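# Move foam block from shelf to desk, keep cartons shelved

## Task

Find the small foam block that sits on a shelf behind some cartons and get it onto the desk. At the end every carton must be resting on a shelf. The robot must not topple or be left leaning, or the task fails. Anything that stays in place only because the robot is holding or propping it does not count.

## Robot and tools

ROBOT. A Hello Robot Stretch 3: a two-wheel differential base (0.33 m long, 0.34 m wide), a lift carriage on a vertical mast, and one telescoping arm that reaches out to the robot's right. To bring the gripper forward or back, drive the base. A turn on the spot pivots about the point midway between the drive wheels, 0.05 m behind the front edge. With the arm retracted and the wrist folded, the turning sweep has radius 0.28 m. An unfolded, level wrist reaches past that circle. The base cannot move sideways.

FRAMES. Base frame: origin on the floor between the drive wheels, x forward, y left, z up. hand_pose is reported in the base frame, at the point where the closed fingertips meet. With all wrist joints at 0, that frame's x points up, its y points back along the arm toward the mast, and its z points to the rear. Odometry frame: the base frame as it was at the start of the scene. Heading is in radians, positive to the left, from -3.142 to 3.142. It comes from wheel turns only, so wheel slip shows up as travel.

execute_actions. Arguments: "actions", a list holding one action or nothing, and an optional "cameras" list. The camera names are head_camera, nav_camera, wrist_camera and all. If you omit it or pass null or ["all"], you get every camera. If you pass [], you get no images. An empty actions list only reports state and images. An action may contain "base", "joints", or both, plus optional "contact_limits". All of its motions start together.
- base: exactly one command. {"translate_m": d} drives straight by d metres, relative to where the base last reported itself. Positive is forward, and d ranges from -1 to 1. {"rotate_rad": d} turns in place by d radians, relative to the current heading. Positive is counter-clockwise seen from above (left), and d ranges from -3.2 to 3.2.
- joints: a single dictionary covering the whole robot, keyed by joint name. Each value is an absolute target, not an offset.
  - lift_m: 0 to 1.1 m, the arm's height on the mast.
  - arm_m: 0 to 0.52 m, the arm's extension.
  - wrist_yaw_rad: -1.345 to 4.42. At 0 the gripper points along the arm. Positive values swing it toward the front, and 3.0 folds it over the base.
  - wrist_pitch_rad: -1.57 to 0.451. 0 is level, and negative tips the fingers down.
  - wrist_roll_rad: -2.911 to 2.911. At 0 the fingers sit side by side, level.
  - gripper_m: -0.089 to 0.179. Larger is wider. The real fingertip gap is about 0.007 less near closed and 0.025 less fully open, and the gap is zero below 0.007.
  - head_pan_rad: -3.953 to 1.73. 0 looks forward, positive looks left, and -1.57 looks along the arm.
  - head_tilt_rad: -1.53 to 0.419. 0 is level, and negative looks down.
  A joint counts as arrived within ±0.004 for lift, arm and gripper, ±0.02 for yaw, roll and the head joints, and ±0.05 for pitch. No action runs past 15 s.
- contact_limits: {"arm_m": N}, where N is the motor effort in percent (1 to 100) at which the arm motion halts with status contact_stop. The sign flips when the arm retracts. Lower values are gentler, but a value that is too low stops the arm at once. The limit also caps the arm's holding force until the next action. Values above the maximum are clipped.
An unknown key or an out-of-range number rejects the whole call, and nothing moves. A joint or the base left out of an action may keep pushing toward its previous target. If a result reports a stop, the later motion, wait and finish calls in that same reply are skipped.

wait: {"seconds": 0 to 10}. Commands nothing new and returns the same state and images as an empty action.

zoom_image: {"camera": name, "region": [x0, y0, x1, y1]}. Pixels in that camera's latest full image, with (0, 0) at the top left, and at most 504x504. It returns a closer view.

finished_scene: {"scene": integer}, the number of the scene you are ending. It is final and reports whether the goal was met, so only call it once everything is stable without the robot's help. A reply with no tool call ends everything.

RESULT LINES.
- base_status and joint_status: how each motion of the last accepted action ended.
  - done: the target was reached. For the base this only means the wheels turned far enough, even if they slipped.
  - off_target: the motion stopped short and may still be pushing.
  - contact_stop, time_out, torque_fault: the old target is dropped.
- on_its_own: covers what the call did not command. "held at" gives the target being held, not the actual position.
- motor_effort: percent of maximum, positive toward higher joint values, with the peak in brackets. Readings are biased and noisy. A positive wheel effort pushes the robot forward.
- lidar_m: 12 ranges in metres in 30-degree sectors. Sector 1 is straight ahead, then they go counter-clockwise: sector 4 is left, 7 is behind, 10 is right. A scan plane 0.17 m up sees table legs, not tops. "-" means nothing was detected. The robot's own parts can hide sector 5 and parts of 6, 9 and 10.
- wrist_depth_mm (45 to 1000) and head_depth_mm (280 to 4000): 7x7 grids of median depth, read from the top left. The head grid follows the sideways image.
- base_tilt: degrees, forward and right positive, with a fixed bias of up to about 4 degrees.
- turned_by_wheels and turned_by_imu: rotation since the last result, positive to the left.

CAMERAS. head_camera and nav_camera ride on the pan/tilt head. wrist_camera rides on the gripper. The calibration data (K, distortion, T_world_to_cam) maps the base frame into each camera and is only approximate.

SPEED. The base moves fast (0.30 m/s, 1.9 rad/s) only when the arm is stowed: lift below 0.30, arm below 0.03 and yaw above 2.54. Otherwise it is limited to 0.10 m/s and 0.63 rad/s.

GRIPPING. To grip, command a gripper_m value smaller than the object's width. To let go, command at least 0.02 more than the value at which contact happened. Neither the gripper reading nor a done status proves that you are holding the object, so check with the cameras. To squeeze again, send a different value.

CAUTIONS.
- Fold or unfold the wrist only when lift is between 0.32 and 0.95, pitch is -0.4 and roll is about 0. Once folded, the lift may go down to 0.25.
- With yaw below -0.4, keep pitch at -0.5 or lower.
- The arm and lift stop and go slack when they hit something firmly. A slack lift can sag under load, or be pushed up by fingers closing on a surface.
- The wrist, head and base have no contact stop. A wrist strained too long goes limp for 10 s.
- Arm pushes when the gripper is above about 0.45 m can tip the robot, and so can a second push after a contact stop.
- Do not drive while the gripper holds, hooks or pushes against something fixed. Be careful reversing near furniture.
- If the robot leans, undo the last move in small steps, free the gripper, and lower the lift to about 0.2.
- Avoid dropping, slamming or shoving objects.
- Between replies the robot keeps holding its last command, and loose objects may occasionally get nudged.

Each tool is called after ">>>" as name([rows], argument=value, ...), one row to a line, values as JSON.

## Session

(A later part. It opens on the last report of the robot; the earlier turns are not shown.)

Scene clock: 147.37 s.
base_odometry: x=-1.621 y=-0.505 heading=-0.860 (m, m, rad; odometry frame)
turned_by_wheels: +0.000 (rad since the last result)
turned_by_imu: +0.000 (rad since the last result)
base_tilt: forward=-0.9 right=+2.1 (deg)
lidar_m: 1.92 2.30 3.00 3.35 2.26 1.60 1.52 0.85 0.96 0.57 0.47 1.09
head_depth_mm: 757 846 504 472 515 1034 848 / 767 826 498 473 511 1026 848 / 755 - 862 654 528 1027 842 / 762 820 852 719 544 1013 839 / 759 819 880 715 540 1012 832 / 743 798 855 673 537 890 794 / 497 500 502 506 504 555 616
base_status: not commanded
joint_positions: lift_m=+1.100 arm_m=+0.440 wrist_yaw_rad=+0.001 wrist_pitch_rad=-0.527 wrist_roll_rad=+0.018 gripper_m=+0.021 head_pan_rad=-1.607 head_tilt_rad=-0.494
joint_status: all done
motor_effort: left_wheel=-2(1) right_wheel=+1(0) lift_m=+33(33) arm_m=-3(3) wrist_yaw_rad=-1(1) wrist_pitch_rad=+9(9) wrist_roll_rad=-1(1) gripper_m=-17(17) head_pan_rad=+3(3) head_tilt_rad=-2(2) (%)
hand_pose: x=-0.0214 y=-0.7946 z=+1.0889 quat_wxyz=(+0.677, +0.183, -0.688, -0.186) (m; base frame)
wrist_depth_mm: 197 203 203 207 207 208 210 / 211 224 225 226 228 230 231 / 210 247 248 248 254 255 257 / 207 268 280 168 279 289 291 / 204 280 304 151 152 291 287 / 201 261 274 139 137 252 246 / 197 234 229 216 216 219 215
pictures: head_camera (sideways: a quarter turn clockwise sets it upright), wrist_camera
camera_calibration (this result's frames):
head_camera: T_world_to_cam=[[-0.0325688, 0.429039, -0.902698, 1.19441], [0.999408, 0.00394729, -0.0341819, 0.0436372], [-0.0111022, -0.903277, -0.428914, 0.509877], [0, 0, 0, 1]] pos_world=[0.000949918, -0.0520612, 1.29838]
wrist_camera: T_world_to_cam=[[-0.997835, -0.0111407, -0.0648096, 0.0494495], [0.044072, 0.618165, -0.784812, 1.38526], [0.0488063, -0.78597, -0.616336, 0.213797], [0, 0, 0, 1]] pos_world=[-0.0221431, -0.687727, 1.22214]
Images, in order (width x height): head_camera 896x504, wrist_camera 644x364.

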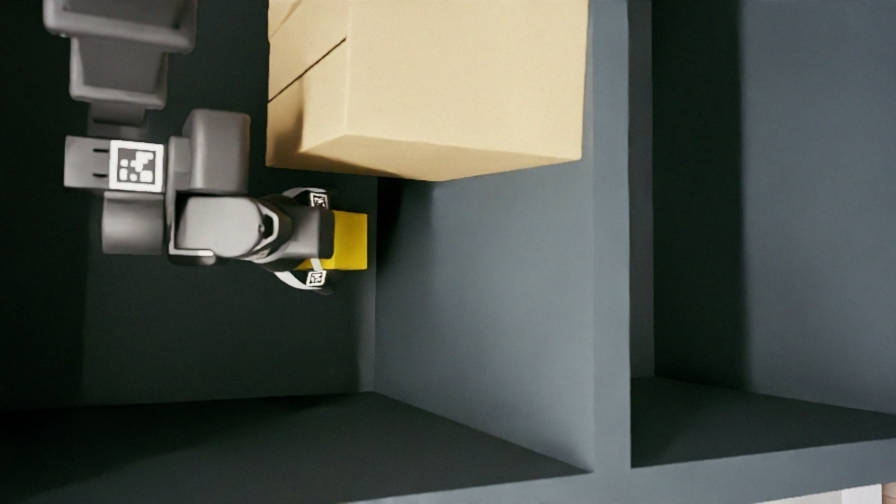

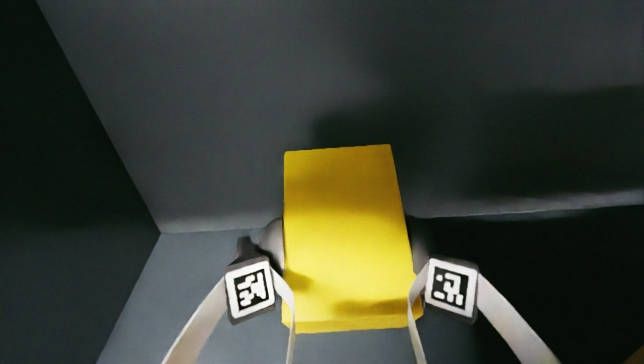

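>>> execute_actions([
  {"base":{"translate_m":0.04},"joints":{"wrist_pitch_rad":-0.4}},
], cameras=[])

>>> execute_actions([
  {"joints":{"arm_m":0},"contact_limits":{"arm_m":10}},
], cameras=["nav_camera"])

>>> execute_actions([
  {"joints":{"wrist_yaw_rad":1.5}},
], cameras=[])

>>> execute_actions([
  {"base":{"rotate_rad":1.57},"joints":{"lift_m":0.8,"head_pan_rad":0,"head_tilt_rad":-0.3}},
], cameras=[])

>>> execute_actions([
  {"base":{"translate_m":0.4},"joints":{"lift_m":0.29,"wrist_yaw_rad":2.65}},
])

Scene clock: 149.83 s.
base_odometry: x=-1.595 y=-0.535 heading=-0.860 (m, m, rad; odometry frame)
turned_by_wheels: +0.000 (rad since the last result)
turned_by_imu: +0.000 (rad since the last result)
base_tilt: forward=-0.9 right=+2.0 (deg)
lidar_m: 1.88 2.26 2.97 3.36 2.33 1.64 1.56 0.88 0.95 0.46 0.47 1.05
head_depth_mm: 757 844 504 473 511 1034 849 / 761 823 611 553 517 1031 845 / 758 - 896 729 546 1019 843 / 762 816 903 721 543 1019 840 / 760 816 873 717 521 1014 833 / 564 569 576 583 510 601 621 / 363 385 411 450 501 1126 1268
base_status: done
joint_positions: lift_m=+1.100 arm_m=+0.440 wrist_yaw_rad=+0.001 wrist_pitch_rad=-0.428 wrist_roll_rad=+0.018 gripper_m=+0.021 head_pan_rad=-1.607 head_tilt_rad=-0.494
joint_status: all done
motor_effort: left_wheel=-2(3) right_wheel=+0(7) lift_m=+33(34) arm_m=-3(3) wrist_yaw_rad=-1(1) wrist_pitch_rad=+9(9) wrist_roll_rad=-2(1) gripper_m=-17(17) head_pan_rad=+3(3) head_tilt_rad=-2(2) (%)
hand_pose: x=-0.0214 y=-0.8083 z=+1.1102 quat_wxyz=(+0.685, +0.149, -0.697, -0.152) (m; base frame)
wrist_depth_mm: 164 197 199 199 200 201 202 / 163 211 214 217 218 218 220 / 161 225 234 232 238 240 240 / 159 221 260 167 257 264 266 / 157 217 287 151 152 296 299 / 155 214 294 139 137 283 277 / 153 209 254 239 240 243 237
pictures: none
No camera images: the call's "cameras" was empty. Leave "cameras" out to get every camera's image.

Scene clock: 154.27 s.
base_odometry: x=-1.595 y=-0.535 heading=-0.860 (m, m, rad; odometry frame)
turned_by_wheels: +0.000 (rad since the last result)
turned_by_imu: -0.001 (rad since the last result)
base_tilt: forward=-0.9 right=+2.0 (deg)
lidar_m: 1.88 2.25 2.96 3.35 2.33 1.63 1.55 0.88 0.95 0.46 0.47 1.05
head_depth_mm: 759 - - - - - - / 756 - - - - - - / 750 - - - - - - / 753 815 - 366 - - 806 / 757 814 878 736 514 1011 835 / 563 573 575 582 510 600 619 / 363 386 411 452 502 1122 1274
base_status: not commanded
joint_positions: lift_m=+1.100 arm_m=+0.002 wrist_yaw_rad=+0.001 wrist_pitch_rad=-0.427 wrist_roll_rad=+0.018 gripper_m=+0.021 head_pan_rad=-1.607 head_tilt_rad=-0.494
joint_status: all done
joint sent to its limit — the command would take arm_m past its lower limit, so that joint was sent only as far as its limit.
motor_effort: left_wheel=-2(2) right_wheel=+0(0) lift_m=+33(33) arm_m=-3(4) wrist_yaw_rad=-1(1) wrist_pitch_rad=+9(9) wrist_roll_rad=-1(1) gripper_m=-17(17) head_pan_rad=+3(3) head_tilt_rad=-2(2) (%)
contact_limits: arm_m 10 (drawing in: default 16, maximum 26; extending or still: default 20, maximum 33)
hand_pose: x=-0.0214 y=-0.3697 z=+1.1104 quat_wxyz=(+0.685, +0.149, -0.697, -0.151) (m; base frame)
wrist_depth_mm: 588 194 397 605 589 412 385 / 650 206 381 651 436 225 218 / 715 221 371 610 438 235 231 / 790 250 362 166 319 258 259 / 869 849 310 151 153 287 291 / 961 957 302 139 138 311 312 / - - 431 693 699 705 698
pictures: nav_camera (sideways: a quarter turn counterclockwise sets it upright)
camera_calibration (this result's frames):
nav_camera: T_world_to_cam=[[-0.0669873, -0.484698, 0.872113, -1.08748], [-0.997728, 0.0387768, -0.0550848, 0.127752], [-0.00711822, -0.873821, -0.486195, 0.593519], [0, 0, 0, 1]] pos_world=[0.0588391, -0.0134251, 1.24401]
Images, in order (width x height): nav_camera 672x504.

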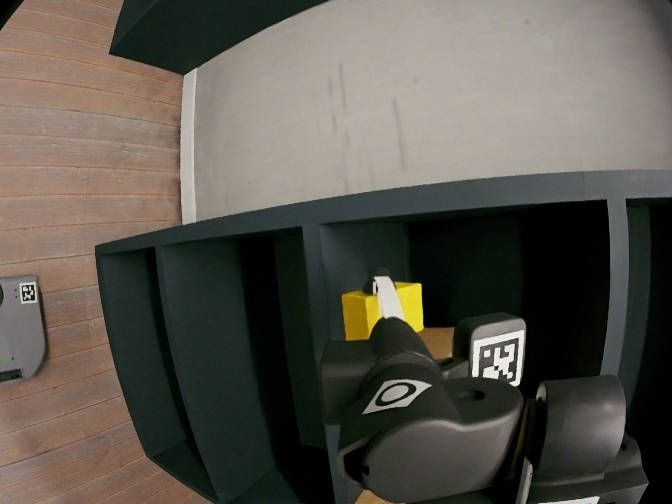

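Scene clock: 156.00 s.
base_odometry: x=-1.595 y=-0.535 heading=-0.860 (m, m, rad; odometry frame)
turned_by_wheels: +0.000 (rad since the last result)
turned_by_imu: +0.000 (rad since the last result)
base_tilt: forward=-0.8 right=+2.1 (deg)
lidar_m: 1.88 2.26 2.97 3.34 2.32 1.63 1.56 0.89 0.95 0.46 0.47 1.05
head_depth_mm: 755 - - - - - 831 / 754 - - - - - 814 / 751 - - - - - 808 / 754 814 879 760 - - - / 756 814 876 712 541 - - / 564 570 574 581 517 - - / 362 386 411 452 480 - -
base_status: not commanded
joint_positions: lift_m=+1.100 arm_m=+0.002 wrist_yaw_rad=+1.498 wrist_pitch_rad=-0.427 wrist_roll_rad=+0.018 gripper_m=+0.021 head_pan_rad=-1.607 head_tilt_rad=-0.494
joint_status: all done
motor_effort: left_wheel=-2(3) right_wheel=+0(0) lift_m=+33(33) arm_m=-3(3) wrist_yaw_rad=+3(4) wrist_pitch_rad=+9(9) wrist_roll_rad=-1(1) gripper_m=-17(16) head_pan_rad=+2(3) head_tilt_rad=-2(2) (%)
hand_pose: x=+0.2012 y=-0.1629 z=+1.1104 quat_wxyz=(+0.605, +0.583, -0.409, +0.355) (m; base frame)
wrist_depth_mm: - - - - 831 837 781 / - - - - 890 903 806 / - - - - 973 986 823 / - - - 167 - - 840 / - - - 152 152 - 861 / - - - 138 138 - 849 / - - - - - - 884
pictures: none
No camera images: the call's "cameras" was empty. Leave "cameras" out to get every camera's image.

Scene clock: 159.57 s.
base_odometry: x=-1.595 y=-0.535 heading=+0.710 (m, m, rad; odometry frame)
turned_by_wheels: +1.570 (rad since the last result)
turned_by_imu: +1.566 (rad since the last result)
base_tilt: forward=-0.9 right=+2.0 (deg)
lidar_m: 3.36 2.34 1.64 1.56 0.91 0.95 0.46 0.47 1.05 1.88 2.25 2.96
head_depth_mm: 3454 3657 3803 - 3183 2216 1721 / 3435 3537 3740 3903 3185 2208 1709 / 3460 3551 3790 3942 3071 2193 1699 / 3441 3579 3741 3943 3048 2166 1698 / 3430 3561 3724 3896 3004 2155 1673 / 3434 3558 3669 3987 3060 2147 1676 / 3415 3554 3745 3817 2980 2094 1665
base_status: done
joint_positions: lift_m=+0.800 arm_m=+0.002 wrist_yaw_rad=+1.498 wrist_pitch_rad=-0.427 wrist_roll_rad=+0.018 gripper_m=+0.021 head_pan_rad=-0.007 head_tilt_rad=-0.310
joint_status: all done
motor_effort: left_wheel=-2(7) right_wheel=+1(5) lift_m=+26(28) arm_m=-3(3) wrist_yaw_rad=+2(2) wrist_pitch_rad=+9(9) wrist_roll_rad=-2(1) gripper_m=-17(17) head_pan_rad=+3(38) head_tilt_rad=+6(24) (%)
hand_pose: x=+0.2013 y=-0.1628 z=+0.8108 quat_wxyz=(+0.605, +0.583, -0.409, +0.356) (m; base frame)
wrist_depth_mm: - - - - - - - / - - - - - - - / - - - - - - - / - - - 166 - - - / - - - 151 152 - - / - - - 139 138 - - / - - 978 912 904 939 924
pictures: none
No camera images: the call's "cameras" was empty. Leave "cameras" out to get every camera's image.

Scene clock: 165.03 s.
base_odometry: x=-1.292 y=-0.274 heading=+0.710 (m, m, rad; odometry frame)
turned_by_wheels: +0.000 (rad since the last result)
turned_by_imu: +0.002 (rad since the last result)
base_tilt: forward=-0.9 right=+2.0 (deg)
lidar_m: 2.96 2.35 1.66 1.57 1.61 1.16 0.86 1.36 1.26 2.18 2.24 2.93
head_depth_mm: 3088 3271 3306 3565 3154 2211 1731 / 3123 3199 3426 3499 3160 2203 1714 / 3051 3199 3363 3446 3082 2183 1706 / 3078 3164 3328 3487 3005 2170 1690 / 3070 3180 3318 3530 3000 2158 1698 / 3105 3155 3362 3510 2989 2159 1674 / 3032 3163 3334 3536 2987 2149 1672
base_status: done
joint_positions: lift_m=+0.290 arm_m=+0.002 wrist_yaw_rad=+2.648 wrist_pitch_rad=-0.427 wrist_roll_rad=+0.018 gripper_m=+0.021 head_pan_rad=-0.007 head_tilt_rad=-0.310
joint_status: all done
motor_effort: left_wheel=-2(6) right_wheel=+1(6) lift_m=+26(25) arm_m=-3(3) wrist_yaw_rad=+2(4) wrist_pitch_rad=+9(9) wrist_roll_rad=-1(1) gripper_m=-17(17) head_pan_rad=+3(3) head_tilt_rad=+6(6) (%)
hand_pose: x=+0.0845 y=+0.0501 z=+0.3008 quat_wxyz=(+0.314, +0.712, -0.026, +0.627) (m; base frame)
wrist_depth_mm: - - - - - - - / - - - - - - - / - - - - - - 914 / 870 852 820 168 728 730 725 / - 670 643 152 153 597 575 / - 548 560 139 138 497 486 / - 468 - 422 420 430 419
pictures: head_camera (sideways: a quarter turn clockwise sets it upright), nav_camera (sideways: a quarter turn counterclockwise sets it upright), wrist_camera
camera_calibration (this result's frames):
head_camera: T_world_to_cam=[[-0.255117, -0.0462285, -0.965804, 1.27815], [-0.0260409, 0.998823, -0.0409303, 0.0586871], [0.966559, 0.0147084, -0.256021, 0.278908], [0, 0, 0, 1]] pos_world=[0.0580251, -0.00363326, 1.30825]
nav_camera: T_world_to_cam=[[0.318243, -0.0517091, 0.946598, -1.18702], [0.000364069, -0.998505, -0.054667, 0.121133], [0.948009, 0.017742, -0.317749, 0.368491], [0, 0, 0, 1]] pos_world=[0.0283851, 0.0530341, 1.24734]
wrist_camera: T_world_to_cam=[[0.886947, -0.457547, -0.0630584, -0.0239589], [-0.293002, -0.451853, -0.842602, 0.339442], [0.357037, 0.76582, -0.534832, 0.258502], [0, 0, 0, 1]] pos_world=[0.0284128, -0.05555, 0.422758]
Images, in order (width x height): head_camera 896x504, nav_camera 672x504, wrist_camera 644x364.

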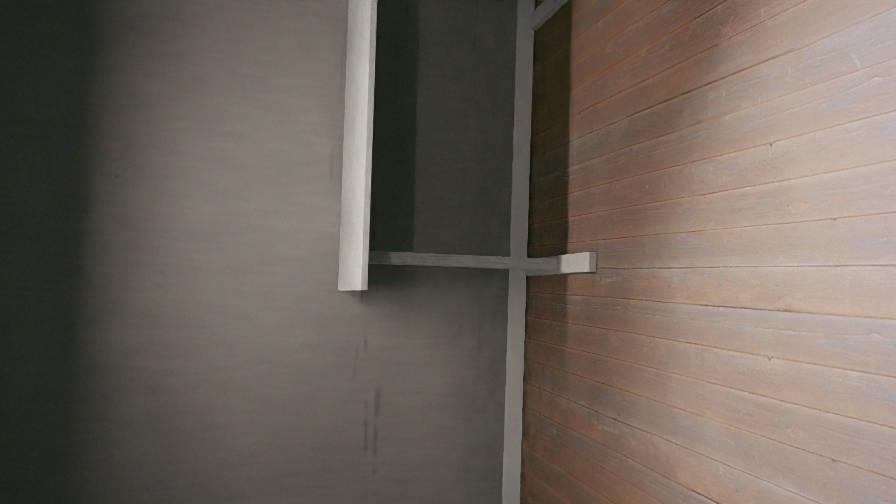

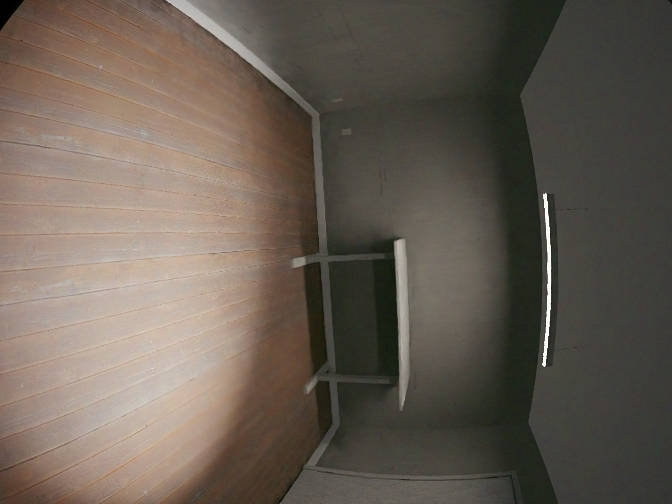

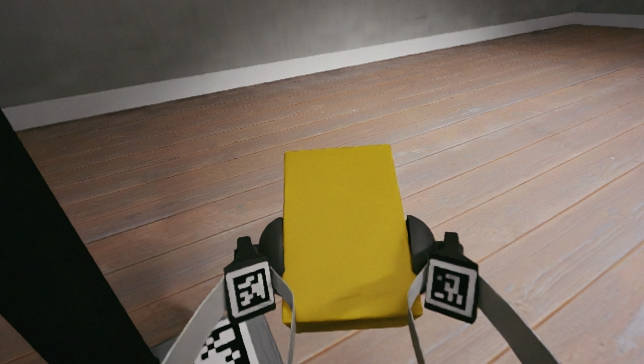

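>>> execute_actions([
  {"base":{"rotate_rad":-0.2}},
], cameras=[])

>>> execute_actions([
  {"base":{"translate_m":1}},
], cameras=[])

>>> execute_actions([
  {"base":{"translate_m":1}},
], cameras=[])

>>> execute_actions([
  {"base":{"rotate_rad":1.77},"joints":{"head_pan_rad":-1.57,"head_tilt_rad":-0.6}},
], cameras=[])

>>> execute_actions([
  {"joints":{"lift_m":0.9}},
], cameras=[])

>>> execute_actions([
  {"joints":{"lift_m":1.05,"wrist_yaw_rad":0}},
])

Scene clock: 167.17 s.
base_odometry: x=-1.292 y=-0.274 heading=+0.510 (m, m, rad; odometry frame)
turned_by_wheels: -0.200 (rad since the last result)
turned_by_imu: -0.200 (rad since the last result)
base_tilt: forward=-0.9 right=+2.0 (deg)
lidar_m: 2.96 3.08 1.80 1.58 1.58 1.15 1.30 0.86 1.26 1.99 2.18 2.55
head_depth_mm: 3384 3491 3689 3860 3121 2243 1721 / 3379 3465 3595 3775 3137 2227 1715 / 3217 3361 3474 3667 3082 2183 1707 / 3173 3273 3442 3635 3036 2160 1704 / 3079 3226 3357 3497 2997 2160 1686 / 2997 3163 3254 3393 3015 2139 1677 / 3010 3092 3234 3374 2946 2126 1660
base_status: done
joint_positions: lift_m=+0.290 arm_m=+0.002 wrist_yaw_rad=+2.648 wrist_pitch_rad=-0.427 wrist_roll_rad=+0.018 gripper_m=+0.021 head_pan_rad=-0.007 head_tilt_rad=-0.310
joint_status: not commanded
motor_effort: left_wheel=+1(9) right_wheel=-4(10) lift_m=+26(26) arm_m=-3(3) wrist_yaw_rad=+2(3) wrist_pitch_rad=+9(9) wrist_roll_rad=-1(1) gripper_m=-17(17) head_pan_rad=+3(3) head_tilt_rad=+5(6) (%)
hand_pose: x=+0.0845 y=+0.0501 z=+0.3008 quat_wxyz=(+0.314, +0.712, -0.026, +0.627) (m; base frame)
wrist_depth_mm: - - - - - - - / - - - - - - - / - - - - - - 953 / 872 858 809 166 727 756 729 / - 659 643 151 153 599 581 / - 544 547 139 137 498 489 / - 473 - 425 424 432 419
pictures: none
No camera images: the call's "cameras" was empty. Leave "cameras" out to get every camera's image.

Scene clock: 172.17 s.
base_odometry: x=-0.419 y=+0.214 heading=+0.510 (m, m, rad; odometry frame)
turned_by_wheels: +0.000 (rad since the last result)
turned_by_imu: +0.007 (rad since the last result)
base_tilt: forward=-0.8 right=+2.1 (deg)
lidar_m: 2.29 2.00 2.07 1.82 1.82 2.09 1.82 1.95 2.22 1.94 1.94 2.26
head_depth_mm: 2386 2511 2594 2762 2889 2183 1715 / 2336 2442 2528 2669 2813 2197 1706 / 2277 2377 2495 2620 2745 2181 1697 / 2236 2347 2466 2593 2727 2181 1694 / 2223 2264 2413 2538 2623 2187 1688 / 2167 2231 2325 2433 2554 2137 1686 / 2091 2197 2279 1959 2502 2103 1669
base_status: done
joint_positions: lift_m=+0.290 arm_m=+0.002 wrist_yaw_rad=+2.649 wrist_pitch_rad=-0.427 wrist_roll_rad=+0.018 gripper_m=+0.021 head_pan_rad=-0.007 head_tilt_rad=-0.309
joint_status: not commanded
motor_effort: left_wheel=+0(10) right_wheel=-2(4) lift_m=+26(26) arm_m=-3(3) wrist_yaw_rad=+2(2) wrist_pitch_rad=+9(9) wrist_roll_rad=-1(1) gripper_m=-17(17) head_pan_rad=+3(3) head_tilt_rad=+5(5) (%)
hand_pose: x=+0.0844 y=+0.0502 z=+0.3008 quat_wxyz=(+0.314, +0.712, -0.026, +0.627) (m; base frame)
wrist_depth_mm: - - - - - - - / - - - - - - - / - - - - - 964 955 / 850 835 824 166 727 752 710 / - 657 641 151 152 600 572 / - 544 546 139 137 491 481 / - 474 - 422 422 431 417
pictures: none
No camera images: the call's "cameras" was empty. Leave "cameras" out to get every camera's image.

Scene clock: 177.20 s.
base_odometry: x=+0.454 y=+0.702 heading=+0.510 (m, m, rad; odometry frame)
turned_by_wheels: +0.000 (rad since the last result)
turned_by_imu: +0.007 (rad since the last result)
base_tilt: forward=-0.9 right=+2.1 (deg)
lidar_m: 1.49 1.08 1.76 2.04 2.05 2.42 2.81 2.84 1.95 1.69 1.69 1.34
head_depth_mm: 1423 1496 1559 1491 922 1846 1709 / 1390 1447 1532 1447 907 1799 1707 / 1364 1422 1497 1435 848 1747 1699 / 1338 1394 1452 1402 839 1716 1684 / 1317 1370 1436 1397 824 1664 1677 / 1290 1346 1395 1366 820 1621 1664 / 1261 1312 1369 1338 810 1586 1620
base_status: done
joint_positions: lift_m=+0.290 arm_m=+0.002 wrist_yaw_rad=+2.649 wrist_pitch_rad=-0.427 wrist_roll_rad=+0.018 gripper_m=+0.021 head_pan_rad=-0.007 head_tilt_rad=-0.309
joint_status: not commanded
motor_effort: left_wheel=-1(10) right_wheel=-1(5) lift_m=+26(26) arm_m=-3(3) wrist_yaw_rad=+2(2) wrist_pitch_rad=+9(8) wrist_roll_rad=-1(1) gripper_m=-17(17) head_pan_rad=+3(4) head_tilt_rad=+5(5) (%)
hand_pose: x=+0.0844 y=+0.0502 z=+0.3008 quat_wxyz=(+0.314, +0.712, -0.026, +0.627) (m; base frame)
wrist_depth_mm: - - - - - - - / - - - - - - - / - - - - - 980 939 / 877 859 822 167 727 724 714 / - 659 636 152 152 601 599 / - 542 542 139 138 498 489 / - 475 - 418 418 432 420
pictures: none
No camera images: the call's "cameras" was empty. Leave "cameras" out to get every camera's image.

Scene clock: 179.57 s.
base_odometry: x=+0.454 y=+0.702 heading=+2.280 (m, m, rad; odometry frame)
turned_by_wheels: +1.770 (rad since the last result)
turned_by_imu: +1.756 (rad since the last result)
base_tilt: forward=-0.9 right=+2.0 (deg)
lidar_m: 2.05 2.11 2.80 2.83 2.53 1.79 1.69 1.73 1.34 1.49 1.09 2.03
head_depth_mm: 1277 1383 977 1694 1843 1591 1337 / 1284 1379 971 1686 1828 1590 1341 / 1276 1370 960 1705 1852 1591 1331 / 1279 1366 959 1689 1859 1574 1330 / 1284 1357 949 1685 1830 1587 1316 / 1290 1358 937 1697 1833 1563 1315 / 1277 1352 928 1178 1385 1479 1286
base_status: done
joint_positions: lift_m=+0.290 arm_m=+0.002 wrist_yaw_rad=+2.649 wrist_pitch_rad=-0.427 wrist_roll_rad=+0.018 gripper_m=+0.021 head_pan_rad=-1.563 head_tilt_rad=-0.593
joint_status: all done
motor_effort: left_wheel=-1(8) right_wheel=+0(10) lift_m=+26(26) arm_m=-3(2) wrist_yaw_rad=+2(1) wrist_pitch_rad=+8(8) wrist_roll_rad=-1(2) gripper_m=-16(17) head_pan_rad=-3(38) head_tilt_rad=-3(25) (%)
hand_pose: x=+0.0844 y=+0.0502 z=+0.3008 quat_wxyz=(+0.314, +0.712, -0.026, +0.627) (m; base frame)
wrist_depth_mm: - - - - - - - / - - - - - - - / - - - - - 997 951 / 889 862 807 167 714 760 718 / - 658 636 151 152 594 579 / - 539 533 139 137 494 485 / - 479 - 425 421 430 413
pictures: none
No camera images: the call's "cameras" was empty. Leave "cameras" out to get every camera's image.

Scene clock: 185.93 s.
base_odometry: x=+0.454 y=+0.702 heading=+2.280 (m, m, rad; odometry frame)
turned_by_wheels: +0.000 (rad since the last result)
turned_by_imu: -0.001 (rad since the last result)
base_tilt: forward=-1.0 right=+2.0 (deg)
lidar_m: 2.05 2.10 2.80 2.83 2.54 1.79 1.69 1.73 1.35 1.49 1.08 2.04
head_depth_mm: 1287 1371 979 1683 1836 1583 - / 1285 1379 973 1711 1846 1596 1392 / 1280 1365 965 1698 1839 1581 1405 / 1283 1375 959 1691 1846 1580 - / 1276 1356 942 1694 1837 1574 - / 1279 1353 936 1704 1830 1566 1337 / 1285 1357 928 1180 1381 1480 1285
base_status: not commanded
joint_positions: lift_m=+0.900 arm_m=+0.002 wrist_yaw_rad=+2.649 wrist_pitch_rad=-0.427 wrist_roll_rad=+0.018 gripper_m=+0.021 head_pan_rad=-1.563 head_tilt_rad=-0.593
joint_status: all done
motor_effort: left_wheel=-2(2) right_wheel=+1(1) lift_m=+34(34) arm_m=-3(3) wrist_yaw_rad=+1(2) wrist_pitch_rad=+9(8) wrist_roll_rad=-1(1) gripper_m=-17(17) head_pan_rad=-3(3) head_tilt_rad=-2(3) (%)
hand_pose: x=+0.0844 y=+0.0502 z=+0.9105 quat_wxyz=(+0.314, +0.712, -0.026, +0.627) (m; base frame)
wrist_depth_mm: - - - - - - - / - - - - - - - / - - - - - - - / - - - 168 - - - / - - - 151 153 - - / - - - 138 137 - - / - - - - - - -
pictures: none
No camera images: the call's "cameras" was empty. Leave "cameras" out to get every camera's image.

Scene clock: 188.23 s.
base_odometry: x=+0.454 y=+0.702 heading=+2.280 (m, m, rad; odometry frame)
turned_by_wheels: +0.000 (rad since the last result)
turned_by_imu: +0.000 (rad since the last result)
base_tilt: forward=-0.9 right=+2.1 (deg)
lidar_m: 2.05 2.10 2.79 2.82 2.53 1.80 1.69 1.73 1.34 1.49 1.08 2.03
head_depth_mm: 1274 1371 1124 - - - - / 1280 1373 1113 - - - - / 1281 1373 1096 - - - - / 1279 1380 1018 764 - 1537 1325 / 1282 1358 943 1699 1843 1574 1322 / 1281 1360 940 1713 1832 1570 1311 / 1272 1360 928 1174 1384 1474 1288
base_status: not commanded
joint_positions: lift_m=+1.050 arm_m=+0.002 wrist_yaw_rad=+0.002 wrist_pitch_rad=-0.427 wrist_roll_rad=+0.017 gripper_m=+0.021 head_pan_rad=-1.563 head_tilt_rad=-0.593
joint_status: all done
motor_effort: left_wheel=-2(2) right_wheel=+0(1) lift_m=+34(34) arm_m=-3(3) wrist_yaw_rad=-3(2) wrist_pitch_rad=+9(8) wrist_roll_rad=-1(1) gripper_m=-17(17) head_pan_rad=-3(3) head_tilt_rad=-3(3) (%)
hand_pose: x=-0.0211 y=-0.3698 z=+1.0606 quat_wxyz=(+0.685, +0.149, -0.697, -0.151) (m; base frame)
wrist_depth_mm: - - - - - - - / - - 990 937 852 801 781 / - 641 614 592 576 543 525 / 543 526 969 167 - - - / - - - 152 153 - - / - - - 139 137 - - / - - - - - - -
pictures: head_camera (sideways: a quarter turn clockwise sets it upright), nav_camera (sideways: a quarter turn counterclockwise sets it upright), wrist_camera
camera_calibration (this result's frames):
head_camera: T_world_to_cam=[[-0.0520273, 0.514275, -0.856046, 1.13368], [0.998249, 0.0509397, -0.0300676, 0.0382837], [0.0281437, -0.856111, -0.516025, 0.622986], [0, 0, 0, 1]] pos_world=[0.00323254, -0.0516284, 1.29311]
nav_camera: T_world_to_cam=[[-0.0450276, -0.570928, 0.819764, -1.01936], [-0.998512, 0.000443103, -0.0545372, 0.127037], [0.0307736, -0.821, -0.570098, 0.702453], [0, 0, 0, 1]] pos_world=[0.0593316, -0.00532152, 1.24303]
wrist_camera: T_world_to_cam=[[-0.997841, -0.0194896, -0.0627248, 0.0474134], [0.0424937, 0.536637, -0.842743, 1.13169], [0.0500851, -0.843588, -0.53465, 0.422288], [0, 0, 0, 1]] pos_world=[-0.0219289, -0.250144, 1.18247]
Images, in order (width x height): head_camera 896x504, nav_camera 672x504, wrist_camera 644x364.

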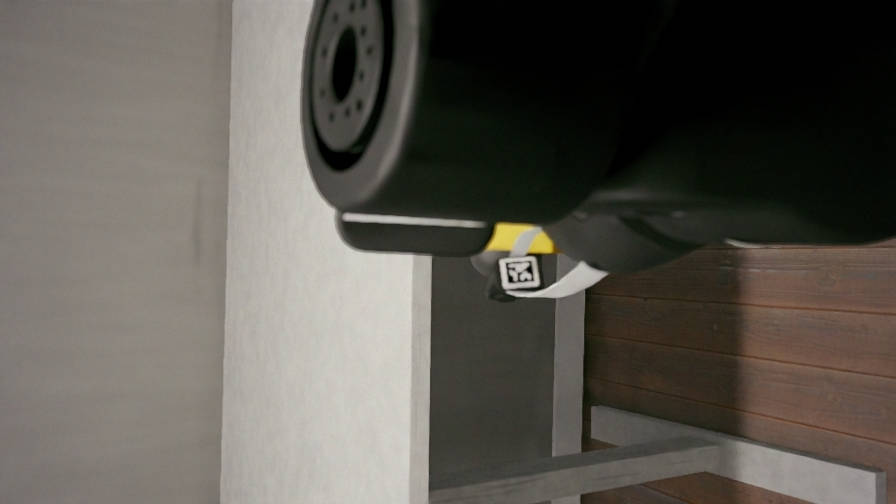

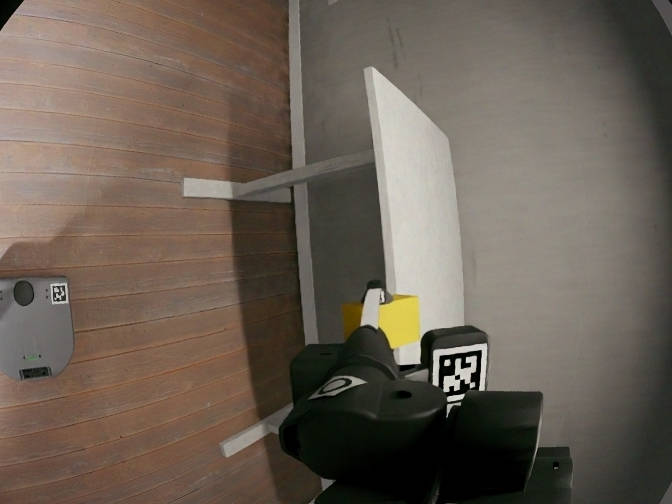

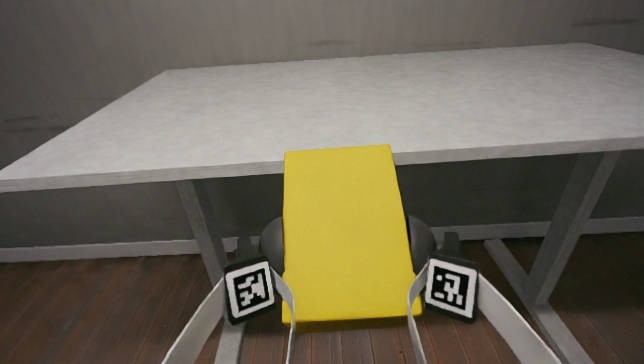

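>>> execute_actions([
  {"joints":{"lift_m":1.1,"arm_m":0.52}},
], cameras=[])

>>> execute_actions([
  {"joints":{"wrist_pitch_rad":-0.78,"lift_m":1.075}},
], cameras=["head_camera","wrist_camera"])

Scene clock: 194.27 s.
base_odometry: x=+0.454 y=+0.702 heading=+2.280 (m, m, rad; odometry frame)
turned_by_wheels: +0.000 (rad since the last result)
turned_by_imu: -0.001 (rad since the last result)
base_tilt: forward=-0.9 right=+2.1 (deg)
lidar_m: 2.05 2.11 2.80 2.83 2.53 1.79 1.69 1.74 1.34 1.49 1.09 2.03
head_depth_mm: 1301 1383 979 1688 1829 1595 1336 / - 1377 969 1695 1835 1577 1336 / - 1278 966 1707 1833 1587 1334 / 1269 1361 953 1687 1844 1575 1330 / 1285 1364 945 1693 1847 1579 1328 / 1288 1355 937 1689 1834 1569 1321 / 1282 1365 929 1178 1388 1481 1289
base_status: not commanded
joint_positions: lift_m=+1.100 arm_m=+0.520 wrist_yaw_rad=+0.001 wrist_pitch_rad=-0.426 wrist_roll_rad=+0.017 gripper_m=+0.021 head_pan_rad=-1.563 head_tilt_rad=-0.593
joint_status: all done
motor_effort: left_wheel=-3(2) right_wheel=+1(1) lift_m=+33(35) arm_m=+1(0) wrist_yaw_rad=-2(3) wrist_pitch_rad=+8(8) wrist_roll_rad=-1(1) gripper_m=-17(17) head_pan_rad=-3(3) head_tilt_rad=-2(2) (%)
hand_pose: x=-0.0214 y=-0.8880 z=+1.1106 quat_wxyz=(+0.685, +0.149, -0.697, -0.151) (m; base frame)
wrist_depth_mm: 651 645 651 667 642 651 655 / 700 718 698 702 702 723 721 / 770 732 734 695 688 661 634 / 571 559 545 166 484 503 475 / 443 438 428 152 153 395 388 / 365 361 364 139 138 329 324 / 309 305 295 279 279 287 278
pictures: none
No camera images: the call's "cameras" was empty. Leave "cameras" out to get every camera's image.

Scene clock: 195.27 s.
base_odometry: x=+0.454 y=+0.702 heading=+2.280 (m, m, rad; odometry frame)
turned_by_wheels: +0.000 (rad since the last result)
turned_by_imu: +0.000 (rad since the last result)
base_tilt: forward=-0.8 right=+2.1 (deg)
lidar_m: 2.05 2.10 2.80 2.83 2.53 1.79 1.69 1.73 1.34 1.49 1.08 2.03
head_depth_mm: - 1369 984 1694 1841 1607 1342 / 1248 1390 967 1707 1846 1588 1334 / 1248 - 858 1689 1844 1580 1326 / 1285 1374 893 1688 1835 1570 1328 / 1275 1352 940 1680 1847 1573 1310 / 1273 1367 936 1690 1834 1568 1320 / 1284 1361 927 1172 1378 1479 1288
base_status: not commanded
joint_positions: lift_m=+1.075 arm_m=+0.520 wrist_yaw_rad=+0.001 wrist_pitch_rad=-0.790 wrist_roll_rad=+0.017 gripper_m=+0.021 head_pan_rad=-1.563 head_tilt_rad=-0.593
joint_status: all done
motor_effort: left_wheel=-2(3) right_wheel=+1(0) lift_m=+26(26) arm_m=+1(1) wrist_yaw_rad=-1(1) wrist_pitch_rad=+3(7) wrist_roll_rad=-1(1) gripper_m=-17(17) head_pan_rad=-2(2) head_tilt_rad=-3(3) (%)
hand_pose: x=-0.0215 y=-0.8279 z=+1.0148 quat_wxyz=(+0.647, +0.270, -0.658, -0.275) (m; base frame)
wrist_depth_mm: 479 465 445 431 416 403 391 / 396 385 368 361 347 342 330 / 339 328 319 309 301 292 288 / 289 285 278 166 258 260 253 / 257 251 249 152 152 231 227 / 229 227 227 139 138 211 207 / 207 206 200 192 191 192 189
pictures: head_camera (sideways: a quarter turn clockwise sets it upright), wrist_camera
camera_calibration (this result's frames):
head_camera: T_world_to_cam=[[-0.0519316, 0.514285, -0.856046, 1.13368], [0.998258, 0.0507538, -0.0300676, 0.0382837], [0.0279843, -0.856116, -0.516025, 0.622987], [0, 0, 0, 1]] pos_world=[0.00322292, -0.0516279, 1.29311]
wrist_camera: T_world_to_cam=[[-0.997886, 0.00561028, -0.0647525, 0.0580458], [0.0432217, 0.801336, -0.596651, 1.30836], [0.0485411, -0.598188, -0.799884, 0.483701], [0, 0, 0, 1]] pos_world=[-0.0221059, -0.759418, 1.1713]
Images, in order (width x height): head_camera 896x504, wrist_camera 644x364.

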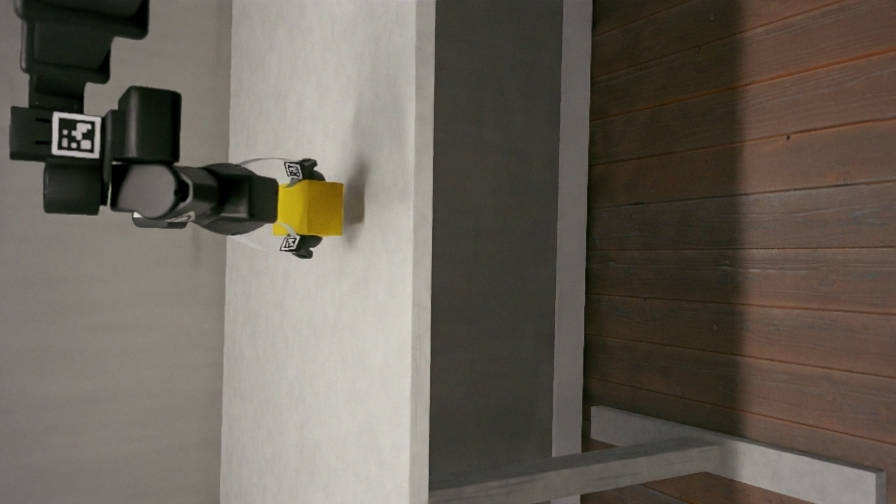

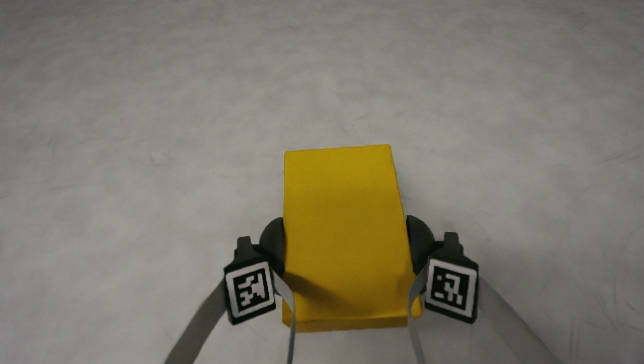

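>>> execute_actions([
  {"joints":{"wrist_pitch_rad":-0.9,"lift_m":1.064}},
], cameras=[])

>>> execute_actions([
  {"joints":{"gripper_m":0.11}},
], cameras=[])

>>> execute_actions([
  {"joints":{"wrist_pitch_rad":-0.3,"lift_m":1.1}},
], cameras=["head_camera"])

Scene clock: 197.07 s.
base_odometry: x=+0.454 y=+0.702 heading=+2.280 (m, m, rad; odometry frame)
turned_by_wheels: +0.000 (rad since the last result)
turned_by_imu: +0.000 (rad since the last result)
base_tilt: forward=-1.0 right=+2.1 (deg)
lidar_m: 2.05 2.11 2.79 2.82 2.53 1.79 1.68 1.73 1.35 1.49 1.08 2.03
head_depth_mm: 1236 1386 980 1688 1834 1595 1340 / 1250 1408 976 1708 1829 1593 1335 / 1242 - 861 1688 1813 1578 1335 / 1286 1363 924 1697 1848 1577 1338 / 1275 1352 943 1701 1853 1571 1326 / 1286 1357 937 1714 1833 1575 1321 / 1271 1360 932 1176 1379 1468 1287
base_status: not commanded
joint_positions: lift_m=+1.064 arm_m=+0.520 wrist_yaw_rad=+0.001 wrist_pitch_rad=-0.908 wrist_roll_rad=+0.017 gripper_m=+0.021 head_pan_rad=-1.563 head_tilt_rad=-0.593
joint_status: all done
motor_effort: left_wheel=-3(2) right_wheel=+1(1) lift_m=+26(26) arm_m=+0(1) wrist_yaw_rad=-2(1) wrist_pitch_rad=+2(4) wrist_roll_rad=-1(1) gripper_m=-17(17) head_pan_rad=-3(2) head_tilt_rad=-3(3) (%)
hand_pose: x=-0.0215 y=-0.8034 z=+0.9861 quat_wxyz=(+0.630, +0.308, -0.641, -0.313) (m; base frame)
wrist_depth_mm: 353 335 327 316 307 301 293 / 298 291 288 278 272 266 258 / 269 262 255 251 246 238 234 / 240 237 230 167 216 216 213 / 218 215 213 151 152 198 196 / 200 196 198 139 138 184 181 / 183 182 178 172 169 172 168
pictures: none
No camera images: the call's "cameras" was empty. Leave "cameras" out to get every camera's image.

Scene clock: 198.47 s.
base_odometry: x=+0.454 y=+0.702 heading=+2.280 (m, m, rad; odometry frame)
turned_by_wheels: +0.000 (rad since the last result)
turned_by_imu: +0.000 (rad since the last result)
base_tilt: forward=-1.0 right=+2.1 (deg)
lidar_m: 2.05 2.10 2.80 2.83 2.53 1.79 1.69 1.73 1.35 1.49 1.08 2.03
head_depth_mm: 1246 1388 987 1695 1842 1586 1335 / 1253 1395 968 1686 1838 1582 1335 / 1250 - 856 1693 1839 1578 1336 / 1277 1372 896 1697 1853 1575 1329 / 1282 1356 947 1709 1842 1559 1331 / 1282 1359 940 1685 1845 1562 1327 / 1270 1362 929 1179 1378 1468 1292
base_status: not commanded
joint_positions: lift_m=+1.064 arm_m=+0.520 wrist_yaw_rad=+0.001 wrist_pitch_rad=-0.908 wrist_roll_rad=+0.017 gripper_m=+0.110 head_pan_rad=-1.563 head_tilt_rad=-0.593
joint_status: all done
motor_effort: left_wheel=-2(2) right_wheel=+0(1) lift_m=+26(26) arm_m=+1(1) wrist_yaw_rad=-1(1) wrist_pitch_rad=+2(3) wrist_roll_rad=-1(1) gripper_m=+0(83) head_pan_rad=-3(3) head_tilt_rad=-3(3) (%)
hand_pose: x=-0.0215 y=-0.8034 z=+0.9860 quat_wxyz=(+0.630, +0.308, -0.640, -0.313) (m; base frame)
wrist_depth_mm: 350 339 328 317 308 299 289 / 299 294 290 278 272 264 260 / 267 262 256 251 245 241 233 / 240 237 232 175 217 218 213 / 217 215 212 160 197 201 195 / 199 198 190 146 166 - 180 / 183 182 179 171 172 170 167
pictures: none
No camera images: the call's "cameras" was empty. Leave "cameras" out to get every camera's image.

Scene clock: 199.63 s.
base_odometry: x=+0.454 y=+0.702 heading=+2.280 (m, m, rad; odometry frame)
turned_by_wheels: +0.000 (rad since the last result)
turned_by_imu: +0.000 (rad since the last result)
base_tilt: forward=-0.9 right=+2.0 (deg)
lidar_m: 2.05 2.10 2.80 2.82 2.53 1.79 1.69 1.73 1.34 1.49 1.08 2.03
head_depth_mm: 1308 1377 975 1702 1845 1585 1343 / - 1368 973 1696 1833 1597 1326 / - 1374 959 1681 1840 1579 1331 / 1280 1371 949 1694 1832 1575 1319 / 1277 1365 944 1688 1842 1579 1333 / 1278 1356 939 1683 1847 1560 1310 / 1274 1353 928 1178 1383 1467 1291
base_status: not commanded
joint_positions: lift_m=+1.100 arm_m=+0.520 wrist_yaw_rad=+0.001 wrist_pitch_rad=-0.325 wrist_roll_rad=+0.017 gripper_m=+0.110 head_pan_rad=-1.563 head_tilt_rad=-0.593
joint_status: all done
motor_effort: left_wheel=-2(3) right_wheel=+1(0) lift_m=+33(35) arm_m=+1(1) wrist_yaw_rad=-1(1) wrist_pitch_rad=+8(6) wrist_roll_rad=-1(1) gripper_m=+0(0) head_pan_rad=-3(2) head_tilt_rad=-2(3) (%)
hand_pose: x=-0.0213 y=-0.8998 z=+1.1338 quat_wxyz=(+0.692, +0.114, -0.703, -0.116) (m; base frame)
wrist_depth_mm: 646 644 651 644 642 649 640 / 689 685 685 702 692 692 684 / 735 739 746 747 748 769 730 / 797 690 681 650 623 621 582 / 535 523 525 500 483 491 454 / 421 410 391 388 386 - 367 / 348 339 332 328 321 313 310
pictures: head_camera (sideways: a quarter turn clockwise sets it upright)
camera_calibration (this result's frames):
head_camera: T_world_to_cam=[[-0.0519316, 0.514285, -0.856046, 1.13368], [0.998258, 0.0507539, -0.0300676, 0.0382837], [0.0279844, -0.856116, -0.516025, 0.622987], [0, 0, 0, 1]] pos_world=[0.00322293, -0.0516279, 1.29311]
Images, in order (width x height): head_camera 896x504.

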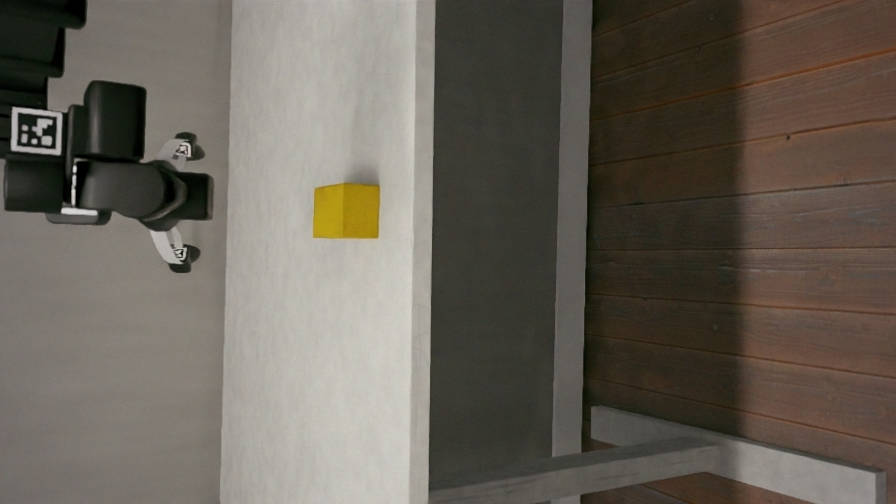

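>>> finished_scene(scene=1)

The scene is finished: the task was done.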